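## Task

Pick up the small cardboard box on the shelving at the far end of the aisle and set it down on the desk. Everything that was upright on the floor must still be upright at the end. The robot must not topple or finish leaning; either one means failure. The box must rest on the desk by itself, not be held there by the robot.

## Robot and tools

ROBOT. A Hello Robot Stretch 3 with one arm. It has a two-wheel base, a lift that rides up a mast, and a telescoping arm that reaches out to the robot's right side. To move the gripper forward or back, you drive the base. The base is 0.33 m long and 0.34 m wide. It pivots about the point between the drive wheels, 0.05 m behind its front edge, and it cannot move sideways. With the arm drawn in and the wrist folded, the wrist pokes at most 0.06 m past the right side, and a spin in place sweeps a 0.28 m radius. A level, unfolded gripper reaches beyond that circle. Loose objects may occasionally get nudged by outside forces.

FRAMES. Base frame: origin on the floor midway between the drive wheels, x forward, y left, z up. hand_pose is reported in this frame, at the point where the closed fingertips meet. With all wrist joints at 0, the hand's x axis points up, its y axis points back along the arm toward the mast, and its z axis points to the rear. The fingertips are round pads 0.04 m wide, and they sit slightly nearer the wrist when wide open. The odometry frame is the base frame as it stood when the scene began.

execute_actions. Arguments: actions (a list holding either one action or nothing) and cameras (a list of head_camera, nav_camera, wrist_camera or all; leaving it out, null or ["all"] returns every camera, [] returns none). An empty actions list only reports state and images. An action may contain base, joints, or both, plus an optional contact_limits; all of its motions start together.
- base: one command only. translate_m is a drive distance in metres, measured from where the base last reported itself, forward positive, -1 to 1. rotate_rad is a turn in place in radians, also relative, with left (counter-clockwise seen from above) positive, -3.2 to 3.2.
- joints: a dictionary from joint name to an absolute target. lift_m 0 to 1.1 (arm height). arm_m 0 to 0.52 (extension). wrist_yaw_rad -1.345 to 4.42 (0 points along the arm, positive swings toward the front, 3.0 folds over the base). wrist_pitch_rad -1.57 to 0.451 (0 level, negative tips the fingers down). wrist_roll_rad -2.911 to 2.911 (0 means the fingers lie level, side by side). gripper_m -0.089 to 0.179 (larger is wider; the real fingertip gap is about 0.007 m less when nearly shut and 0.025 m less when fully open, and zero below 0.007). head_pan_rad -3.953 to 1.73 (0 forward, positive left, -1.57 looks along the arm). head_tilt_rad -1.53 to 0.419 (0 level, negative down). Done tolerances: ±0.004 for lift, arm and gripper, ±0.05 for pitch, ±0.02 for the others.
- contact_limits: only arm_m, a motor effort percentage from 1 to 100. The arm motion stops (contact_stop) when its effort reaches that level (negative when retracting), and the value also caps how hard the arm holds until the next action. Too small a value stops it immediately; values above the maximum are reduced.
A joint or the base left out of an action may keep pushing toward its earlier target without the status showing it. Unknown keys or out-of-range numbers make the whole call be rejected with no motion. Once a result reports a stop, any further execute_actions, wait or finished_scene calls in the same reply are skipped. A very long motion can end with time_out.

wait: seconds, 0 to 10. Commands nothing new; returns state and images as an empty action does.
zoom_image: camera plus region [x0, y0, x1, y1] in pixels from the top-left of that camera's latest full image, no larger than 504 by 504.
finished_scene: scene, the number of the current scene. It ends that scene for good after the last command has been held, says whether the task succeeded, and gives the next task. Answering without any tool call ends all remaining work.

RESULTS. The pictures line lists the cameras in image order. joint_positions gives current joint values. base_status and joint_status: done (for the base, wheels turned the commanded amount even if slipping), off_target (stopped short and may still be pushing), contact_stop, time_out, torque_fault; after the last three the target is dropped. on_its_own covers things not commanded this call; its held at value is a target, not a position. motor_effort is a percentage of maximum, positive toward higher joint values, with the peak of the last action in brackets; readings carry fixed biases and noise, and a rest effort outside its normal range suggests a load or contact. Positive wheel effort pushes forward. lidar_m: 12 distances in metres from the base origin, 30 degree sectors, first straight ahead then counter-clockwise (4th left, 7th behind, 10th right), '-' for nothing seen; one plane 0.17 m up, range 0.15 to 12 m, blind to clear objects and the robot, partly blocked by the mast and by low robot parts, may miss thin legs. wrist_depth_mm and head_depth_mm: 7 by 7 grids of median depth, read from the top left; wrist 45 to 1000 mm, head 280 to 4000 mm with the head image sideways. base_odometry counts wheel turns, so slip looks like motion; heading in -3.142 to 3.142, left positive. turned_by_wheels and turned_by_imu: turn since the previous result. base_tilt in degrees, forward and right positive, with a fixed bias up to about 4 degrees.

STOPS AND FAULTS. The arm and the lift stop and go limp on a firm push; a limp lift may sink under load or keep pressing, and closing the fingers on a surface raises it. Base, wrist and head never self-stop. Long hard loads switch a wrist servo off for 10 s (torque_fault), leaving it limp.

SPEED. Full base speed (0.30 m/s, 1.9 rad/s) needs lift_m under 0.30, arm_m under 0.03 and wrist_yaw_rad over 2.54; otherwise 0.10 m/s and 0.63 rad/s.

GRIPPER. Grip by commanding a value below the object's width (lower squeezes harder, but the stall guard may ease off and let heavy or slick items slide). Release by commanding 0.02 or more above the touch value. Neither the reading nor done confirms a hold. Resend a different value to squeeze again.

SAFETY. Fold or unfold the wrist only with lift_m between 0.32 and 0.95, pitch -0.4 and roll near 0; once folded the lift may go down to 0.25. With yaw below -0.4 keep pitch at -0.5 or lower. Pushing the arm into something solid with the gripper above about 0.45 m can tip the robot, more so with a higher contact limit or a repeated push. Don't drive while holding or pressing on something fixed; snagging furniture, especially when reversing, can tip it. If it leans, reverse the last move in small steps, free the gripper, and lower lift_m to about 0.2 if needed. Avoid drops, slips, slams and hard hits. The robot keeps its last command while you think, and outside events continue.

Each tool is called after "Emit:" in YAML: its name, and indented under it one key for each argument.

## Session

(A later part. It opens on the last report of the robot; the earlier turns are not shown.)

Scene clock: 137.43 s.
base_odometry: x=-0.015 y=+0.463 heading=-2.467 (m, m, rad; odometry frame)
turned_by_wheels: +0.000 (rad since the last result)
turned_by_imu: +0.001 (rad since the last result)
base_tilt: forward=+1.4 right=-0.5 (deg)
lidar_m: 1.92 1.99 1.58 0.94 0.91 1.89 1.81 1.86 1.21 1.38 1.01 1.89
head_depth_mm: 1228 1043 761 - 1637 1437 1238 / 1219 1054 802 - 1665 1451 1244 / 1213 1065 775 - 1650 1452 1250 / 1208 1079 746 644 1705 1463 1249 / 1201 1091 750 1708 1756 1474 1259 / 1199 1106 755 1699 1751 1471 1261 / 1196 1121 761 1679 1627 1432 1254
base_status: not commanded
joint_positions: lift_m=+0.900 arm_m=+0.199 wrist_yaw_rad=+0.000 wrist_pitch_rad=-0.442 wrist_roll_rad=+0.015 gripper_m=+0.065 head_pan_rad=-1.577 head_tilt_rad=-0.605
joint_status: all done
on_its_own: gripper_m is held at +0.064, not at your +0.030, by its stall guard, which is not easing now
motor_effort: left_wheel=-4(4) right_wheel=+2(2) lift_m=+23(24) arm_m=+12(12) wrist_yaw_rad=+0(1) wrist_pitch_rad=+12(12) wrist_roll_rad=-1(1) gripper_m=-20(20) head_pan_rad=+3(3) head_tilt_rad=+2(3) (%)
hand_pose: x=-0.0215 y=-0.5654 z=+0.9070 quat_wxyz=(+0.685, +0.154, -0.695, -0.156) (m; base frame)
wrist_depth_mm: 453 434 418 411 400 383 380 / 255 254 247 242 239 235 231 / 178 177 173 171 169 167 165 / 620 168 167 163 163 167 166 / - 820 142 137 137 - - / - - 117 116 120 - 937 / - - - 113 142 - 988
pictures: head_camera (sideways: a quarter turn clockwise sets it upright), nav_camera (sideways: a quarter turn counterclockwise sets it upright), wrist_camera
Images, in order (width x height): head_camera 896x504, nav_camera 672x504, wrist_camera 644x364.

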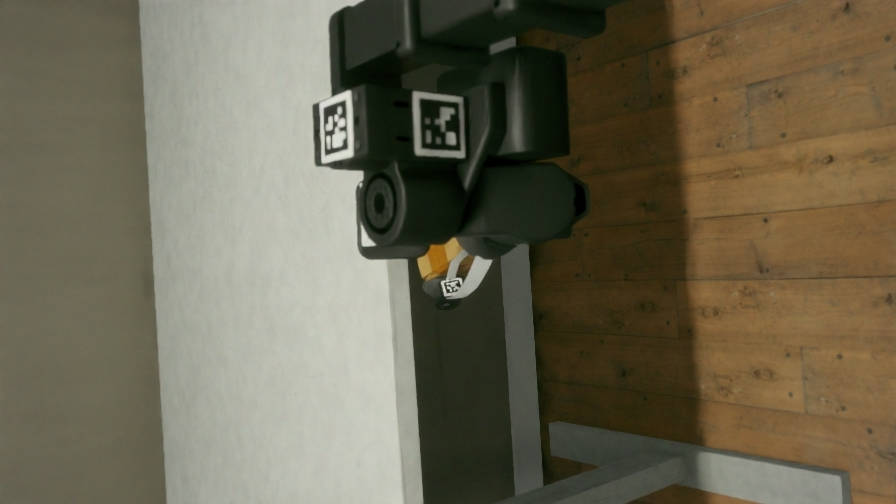

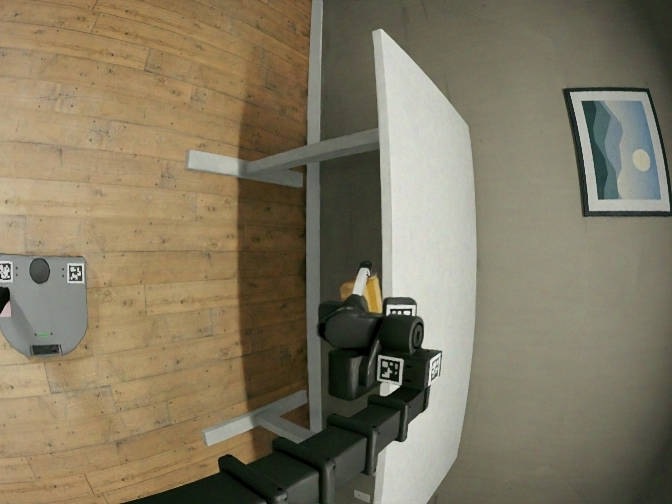

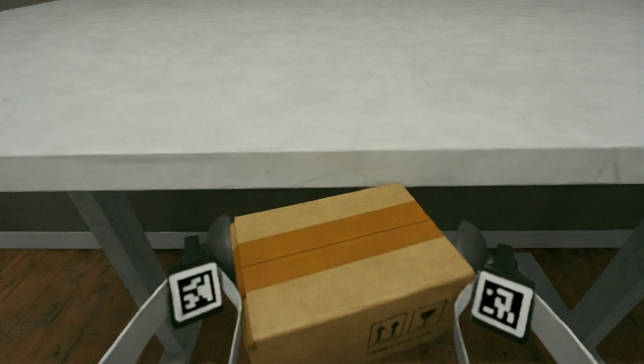

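Emit:
execute_actions:
  actions:
    - {"joints":{"lift_m":1.06}}
  cameras: []

Emit:
execute_actions:
  actions:
    - {"joints":{"arm_m":0.42}}

Scene clock: 139.93 s.
base_odometry: x=-0.015 y=+0.463 heading=-2.467 (m, m, rad; odometry frame)
turned_by_wheels: +0.000 (rad since the last result)
turned_by_imu: +0.001 (rad since the last result)
base_tilt: forward=+1.4 right=-0.5 (deg)
lidar_m: 1.92 2.00 1.58 0.94 0.91 1.89 1.81 1.86 1.21 1.38 1.01 1.89
head_depth_mm: - - 708 1758 1713 1439 1235 / - - 701 1743 1724 1442 1242 / - - 675 1729 1733 1448 1246 / 1195 1013 656 1710 1745 1451 1253 / 1205 1088 718 1714 1746 1467 1258 / 1195 1105 754 1695 1756 1473 1258 / 1195 1117 760 1690 1631 1431 1258
base_status: not commanded
joint_positions: lift_m=+1.060 arm_m=+0.200 wrist_yaw_rad=-0.002 wrist_pitch_rad=-0.428 wrist_roll_rad=+0.015 gripper_m=+0.065 head_pan_rad=-1.577 head_tilt_rad=-0.605
joint_status: all done
on_its_own: gripper_m is held at +0.064, not at your +0.030, by its stall guard, which is not easing now
motor_effort: left_wheel=-4(5) right_wheel=+2(2) lift_m=+24(26) arm_m=+5(12) wrist_yaw_rad=+1(1) wrist_pitch_rad=+8(16) wrist_roll_rad=+0(0) gripper_m=-20(20) head_pan_rad=+3(3) head_tilt_rad=+2(2) (%)
hand_pose: x=-0.0219 y=-0.5677 z=+1.0700 quat_wxyz=(+0.686, +0.149, -0.696, -0.152) (m; base frame)
wrist_depth_mm: 866 880 870 873 871 840 864 / 935 822 791 767 781 763 758 / 564 556 561 549 535 524 520 / 428 425 422 415 416 411 407 / 347 344 147 142 143 341 331 / 293 288 109 111 121 288 281 / 264 263 252 115 130 259 256
pictures: none
No camera images: the call's "cameras" was empty. Leave "cameras" out to get every camera's image.

Scene clock: 142.80 s.
base_odometry: x=-0.015 y=+0.463 heading=-2.467 (m, m, rad; odometry frame)
turned_by_wheels: +0.000 (rad since the last result)
turned_by_imu: +0.001 (rad since the last result)
base_tilt: forward=+1.5 right=-0.5 (deg)
lidar_m: 1.92 1.99 1.58 0.94 0.91 1.90 1.81 1.86 1.21 1.38 1.01 1.89
head_depth_mm: 1260 1041 723 1758 1714 1436 1239 / 1203 1051 730 1750 1721 1446 1241 / - 944 735 1729 1734 1452 1250 / 1217 905 742 1719 1736 1459 1256 / 1199 1092 748 1712 1738 1464 1257 / 1198 1102 752 1694 1743 1467 1261 / 1185 1114 761 1682 1619 1432 1254
base_status: not commanded
joint_positions: lift_m=+1.060 arm_m=+0.420 wrist_yaw_rad=-0.001 wrist_pitch_rad=-0.428 wrist_roll_rad=+0.015 gripper_m=+0.065 head_pan_rad=-1.577 head_tilt_rad=-0.605
joint_status: all done
on_its_own: gripper_m is held at +0.064, not at your +0.030, by its stall guard, which is not easing now
motor_effort: left_wheel=-4(4) right_wheel=+2(1) lift_m=+25(25) arm_m=+5(5) wrist_yaw_rad=-1(1) wrist_pitch_rad=+8(8) wrist_roll_rad=-1(0) gripper_m=-20(19) head_pan_rad=+3(3) head_tilt_rad=+2(3) (%)
hand_pose: x=-0.0217 y=-0.7877 z=+1.0700 quat_wxyz=(+0.686, +0.149, -0.696, -0.152) (m; base frame)
wrist_depth_mm: 669 677 675 671 665 667 669 / 725 718 736 712 713 716 692 / 570 556 554 549 543 529 524 / 434 422 420 426 406 408 409 / 347 341 147 141 143 333 333 / 292 286 109 111 121 283 279 / 250 249 236 115 130 237 240
pictures: head_camera (sideways: a quarter turn clockwise sets it upright), nav_camera (sideways: a quarter turn counterclockwise sets it upright), wrist_camera
Images, in order (width x height): head_camera 896x504, nav_camera 672x504, wrist_camera 644x364.

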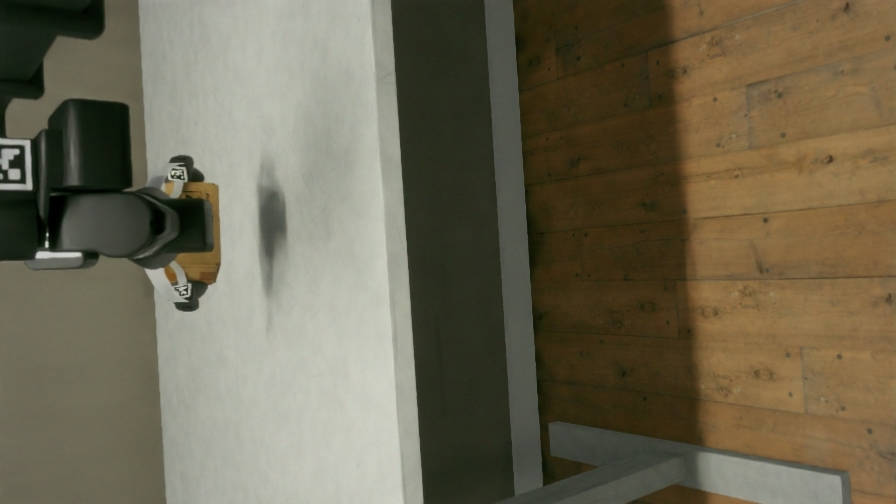

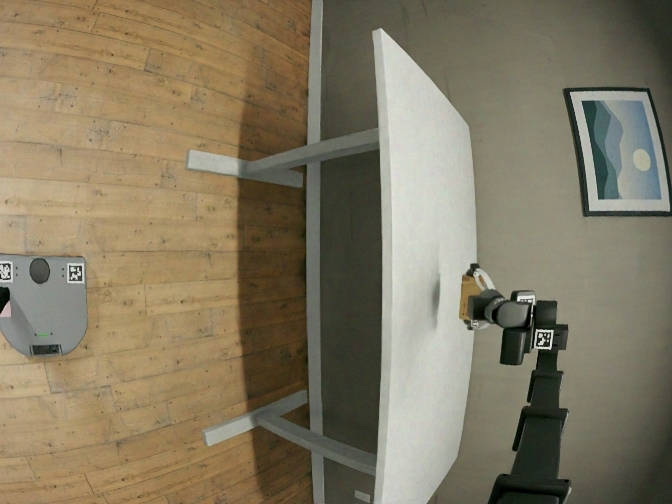

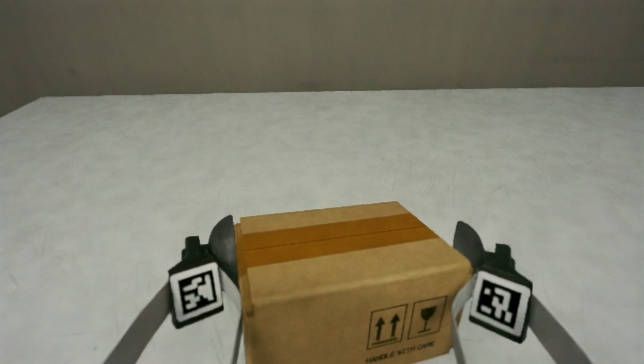

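Emit:
execute_actions:
  actions:
    - {"joints":{"lift_m":0.975}}
  cameras: ["wrist_camera"]

Scene clock: 144.63 s.
base_odometry: x=-0.015 y=+0.463 heading=-2.467 (m, m, rad; odometry frame)
turned_by_wheels: +0.000 (rad since the last result)
turned_by_imu: +0.000 (rad since the last result)
base_tilt: forward=+1.4 right=-0.4 (deg)
lidar_m: 1.92 2.00 1.58 0.94 0.91 1.90 1.81 1.86 1.21 1.38 1.01 1.88
head_depth_mm: 1227 - 667 1759 1716 1438 1241 / 1200 934 728 1743 1718 1441 1250 / 1191 - 721 1732 1732 1445 1245 / 1204 1078 711 1726 1736 1450 1255 / 1198 1088 747 1707 1748 1468 1257 / 1194 1102 752 1689 1754 1467 1267 / 1192 1117 761 1689 1627 1435 1258
base_status: not commanded
joint_positions: lift_m=+0.975 arm_m=+0.420 wrist_yaw_rad=-0.001 wrist_pitch_rad=-0.415 wrist_roll_rad=+0.015 gripper_m=+0.065 head_pan_rad=-1.577 head_tilt_rad=-0.605
joint_status: all done
on_its_own: gripper_m is held at +0.064, not at your +0.030, by its stall guard, which is not easing now
motor_effort: left_wheel=-4(4) right_wheel=+2(2) lift_m=+15(22) arm_m=+5(5) wrist_yaw_rad=+1(0) wrist_pitch_rad=+4(8) wrist_roll_rad=+0(1) gripper_m=-20(20) head_pan_rad=+4(4) head_tilt_rad=+3(1) (%)
hand_pose: x=-0.0217 y=-0.7894 z=+0.9887 quat_wxyz=(+0.687, +0.144, -0.697, -0.147) (m; base frame)
wrist_depth_mm: 673 665 658 649 675 667 668 / 575 557 545 532 531 523 514 / 384 378 368 364 357 356 350 / 284 284 279 278 276 272 269 / 229 226 146 140 143 224 217 / 191 190 110 111 121 188 185 / 164 163 155 115 131 154 159
pictures: wrist_camera
Images, in order (width x height): wrist_camera 644x364.

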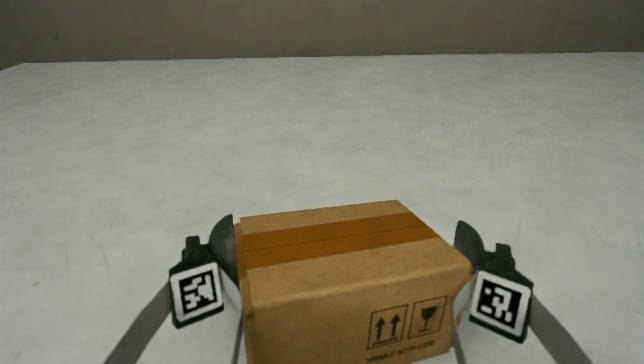

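Pitch effort dropped: touching. Release.

Emit:
execute_actions:
  actions:
    - {"joints":{"gripper_m":0.16}}
  cameras: []

Emit:
execute_actions:
  actions:
    - {"joints":{"lift_m":1.08,"arm_m":0.2}}

Scene clock: 146.30 s.
base_odometry: x=-0.015 y=+0.463 heading=-2.467 (m, m, rad; odometry frame)
turned_by_wheels: +0.000 (rad since the last result)
turned_by_imu: +0.000 (rad since the last result)
base_tilt: forward=+1.4 right=-0.5 (deg)
lidar_m: 1.92 1.99 1.58 0.94 0.91 1.89 1.80 1.86 1.21 1.38 1.01 1.89
head_depth_mm: 1226 - 666 1760 1715 1434 1236 / 1200 933 730 1740 1718 1445 1243 / 1192 - 719 1731 1732 1450 1246 / 1204 1079 711 1719 1745 1453 1250 / 1206 1089 746 1707 1748 1465 1257 / 1199 1102 752 1698 1754 1472 1265 / 1194 1112 760 1687 1625 1431 1259
base_status: not commanded
joint_positions: lift_m=+0.975 arm_m=+0.420 wrist_yaw_rad=-0.001 wrist_pitch_rad=-0.417 wrist_roll_rad=+0.015 gripper_m=+0.160 head_pan_rad=-1.577 head_tilt_rad=-0.605
joint_status: all done
motor_effort: left_wheel=-4(4) right_wheel=+2(2) lift_m=+15(15) arm_m=+5(5) wrist_yaw_rad=+1(2) wrist_pitch_rad=+5(5) wrist_roll_rad=-1(0) gripper_m=+0(80) head_pan_rad=+3(3) head_tilt_rad=+2(2) (%)
hand_pose: x=-0.0217 y=-0.7891 z=+0.9882 quat_wxyz=(+0.687, +0.145, -0.697, -0.148) (m; base frame)
wrist_depth_mm: 677 675 661 662 650 643 663 / 569 545 537 524 512 500 502 / 378 378 371 359 361 357 347 / 285 281 276 274 274 272 267 / 227 235 225 151 157 224 217 / 190 - 177 126 126 184 186 / 168 160 158 116 136 159 153
pictures: none
No camera images: the call's "cameras" was empty. Leave "cameras" out to get every camera's image.

Scene clock: 149.17 s.
base_odometry: x=-0.015 y=+0.463 heading=-2.467 (m, m, rad; odometry frame)
turned_by_wheels: +0.000 (rad since the last result)
turned_by_imu: +0.001 (rad since the last result)
base_tilt: forward=+1.4 right=-0.5 (deg)
lidar_m: 1.92 2.00 1.58 0.94 0.91 1.90 1.80 1.86 1.21 1.38 1.01 1.89
head_depth_mm: 1203 899 724 1753 1707 1441 1237 / - - 731 1741 1725 1445 1243 / - - 704 1729 1733 1448 1246 / 1186 1152 714 1718 1747 1454 1250 / 1201 1166 747 1705 1746 1464 1256 / 1196 1101 755 1693 1761 1475 1264 / 1189 1119 760 1687 1628 1430 1256
base_status: not commanded
joint_positions: lift_m=+1.080 arm_m=+0.200 wrist_yaw_rad=-0.001 wrist_pitch_rad=-0.417 wrist_roll_rad=+0.015 gripper_m=+0.160 head_pan_rad=-1.577 head_tilt_rad=-0.605
joint_status: all done
motor_effort: left_wheel=-4(4) right_wheel=+2(2) lift_m=+23(26) arm_m=-5(6) wrist_yaw_rad=+1(1) wrist_pitch_rad=+5(5) wrist_roll_rad=+0(1) gripper_m=+0(0) head_pan_rad=+3(3) head_tilt_rad=+2(2) (%)
hand_pose: x=-0.0217 y=-0.5698 z=+1.0926 quat_wxyz=(+0.687, +0.145, -0.697, -0.148) (m; base frame)
wrist_depth_mm: 894 854 856 868 839 855 873 / 966 919 883 896 867 858 850 / 631 635 630 606 609 597 594 / 481 469 473 395 460 451 453 / 387 400 375 377 372 379 365 / 322 - 315 314 313 311 312 / 279 265 272 269 269 265 262
pictures: head_camera (sideways: a quarter turn clockwise sets it upright), nav_camera (sideways: a quarter turn counterclockwise sets it upright), wrist_camera
Images, in order (width x height): head_camera 896x504, nav_camera 672x504, wrist_camera 644x364.

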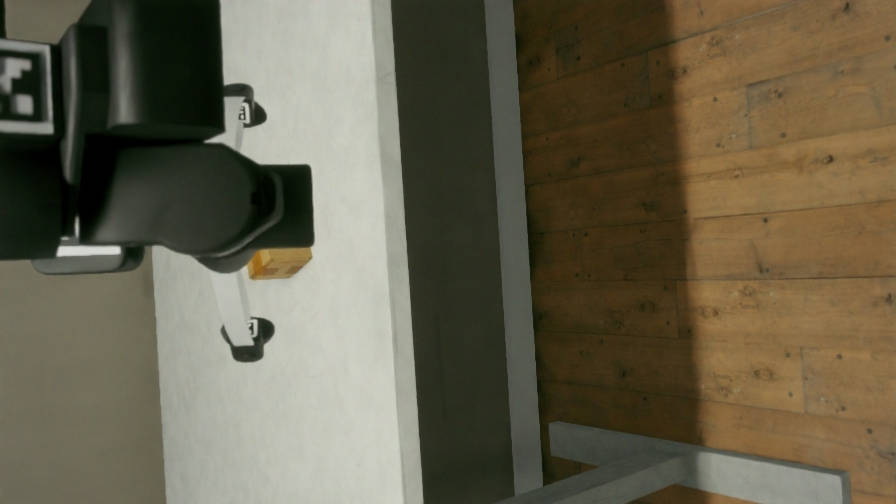

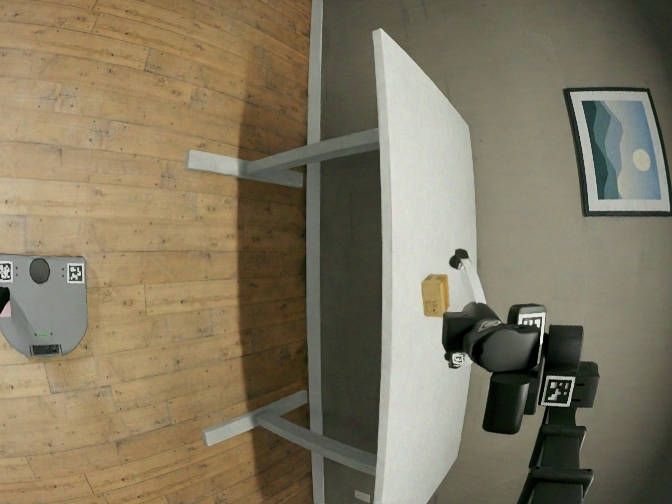

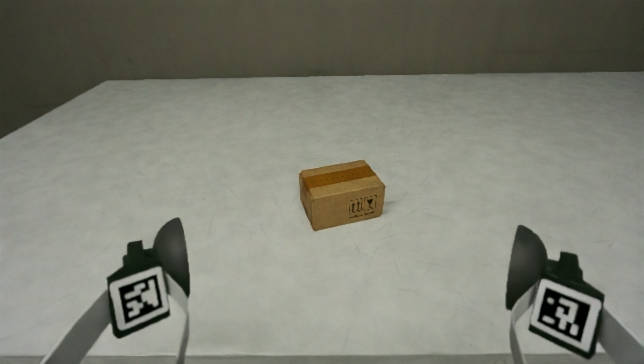

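Emit:
finished_scene:
  scene: 1

The scene is finished: the task was done.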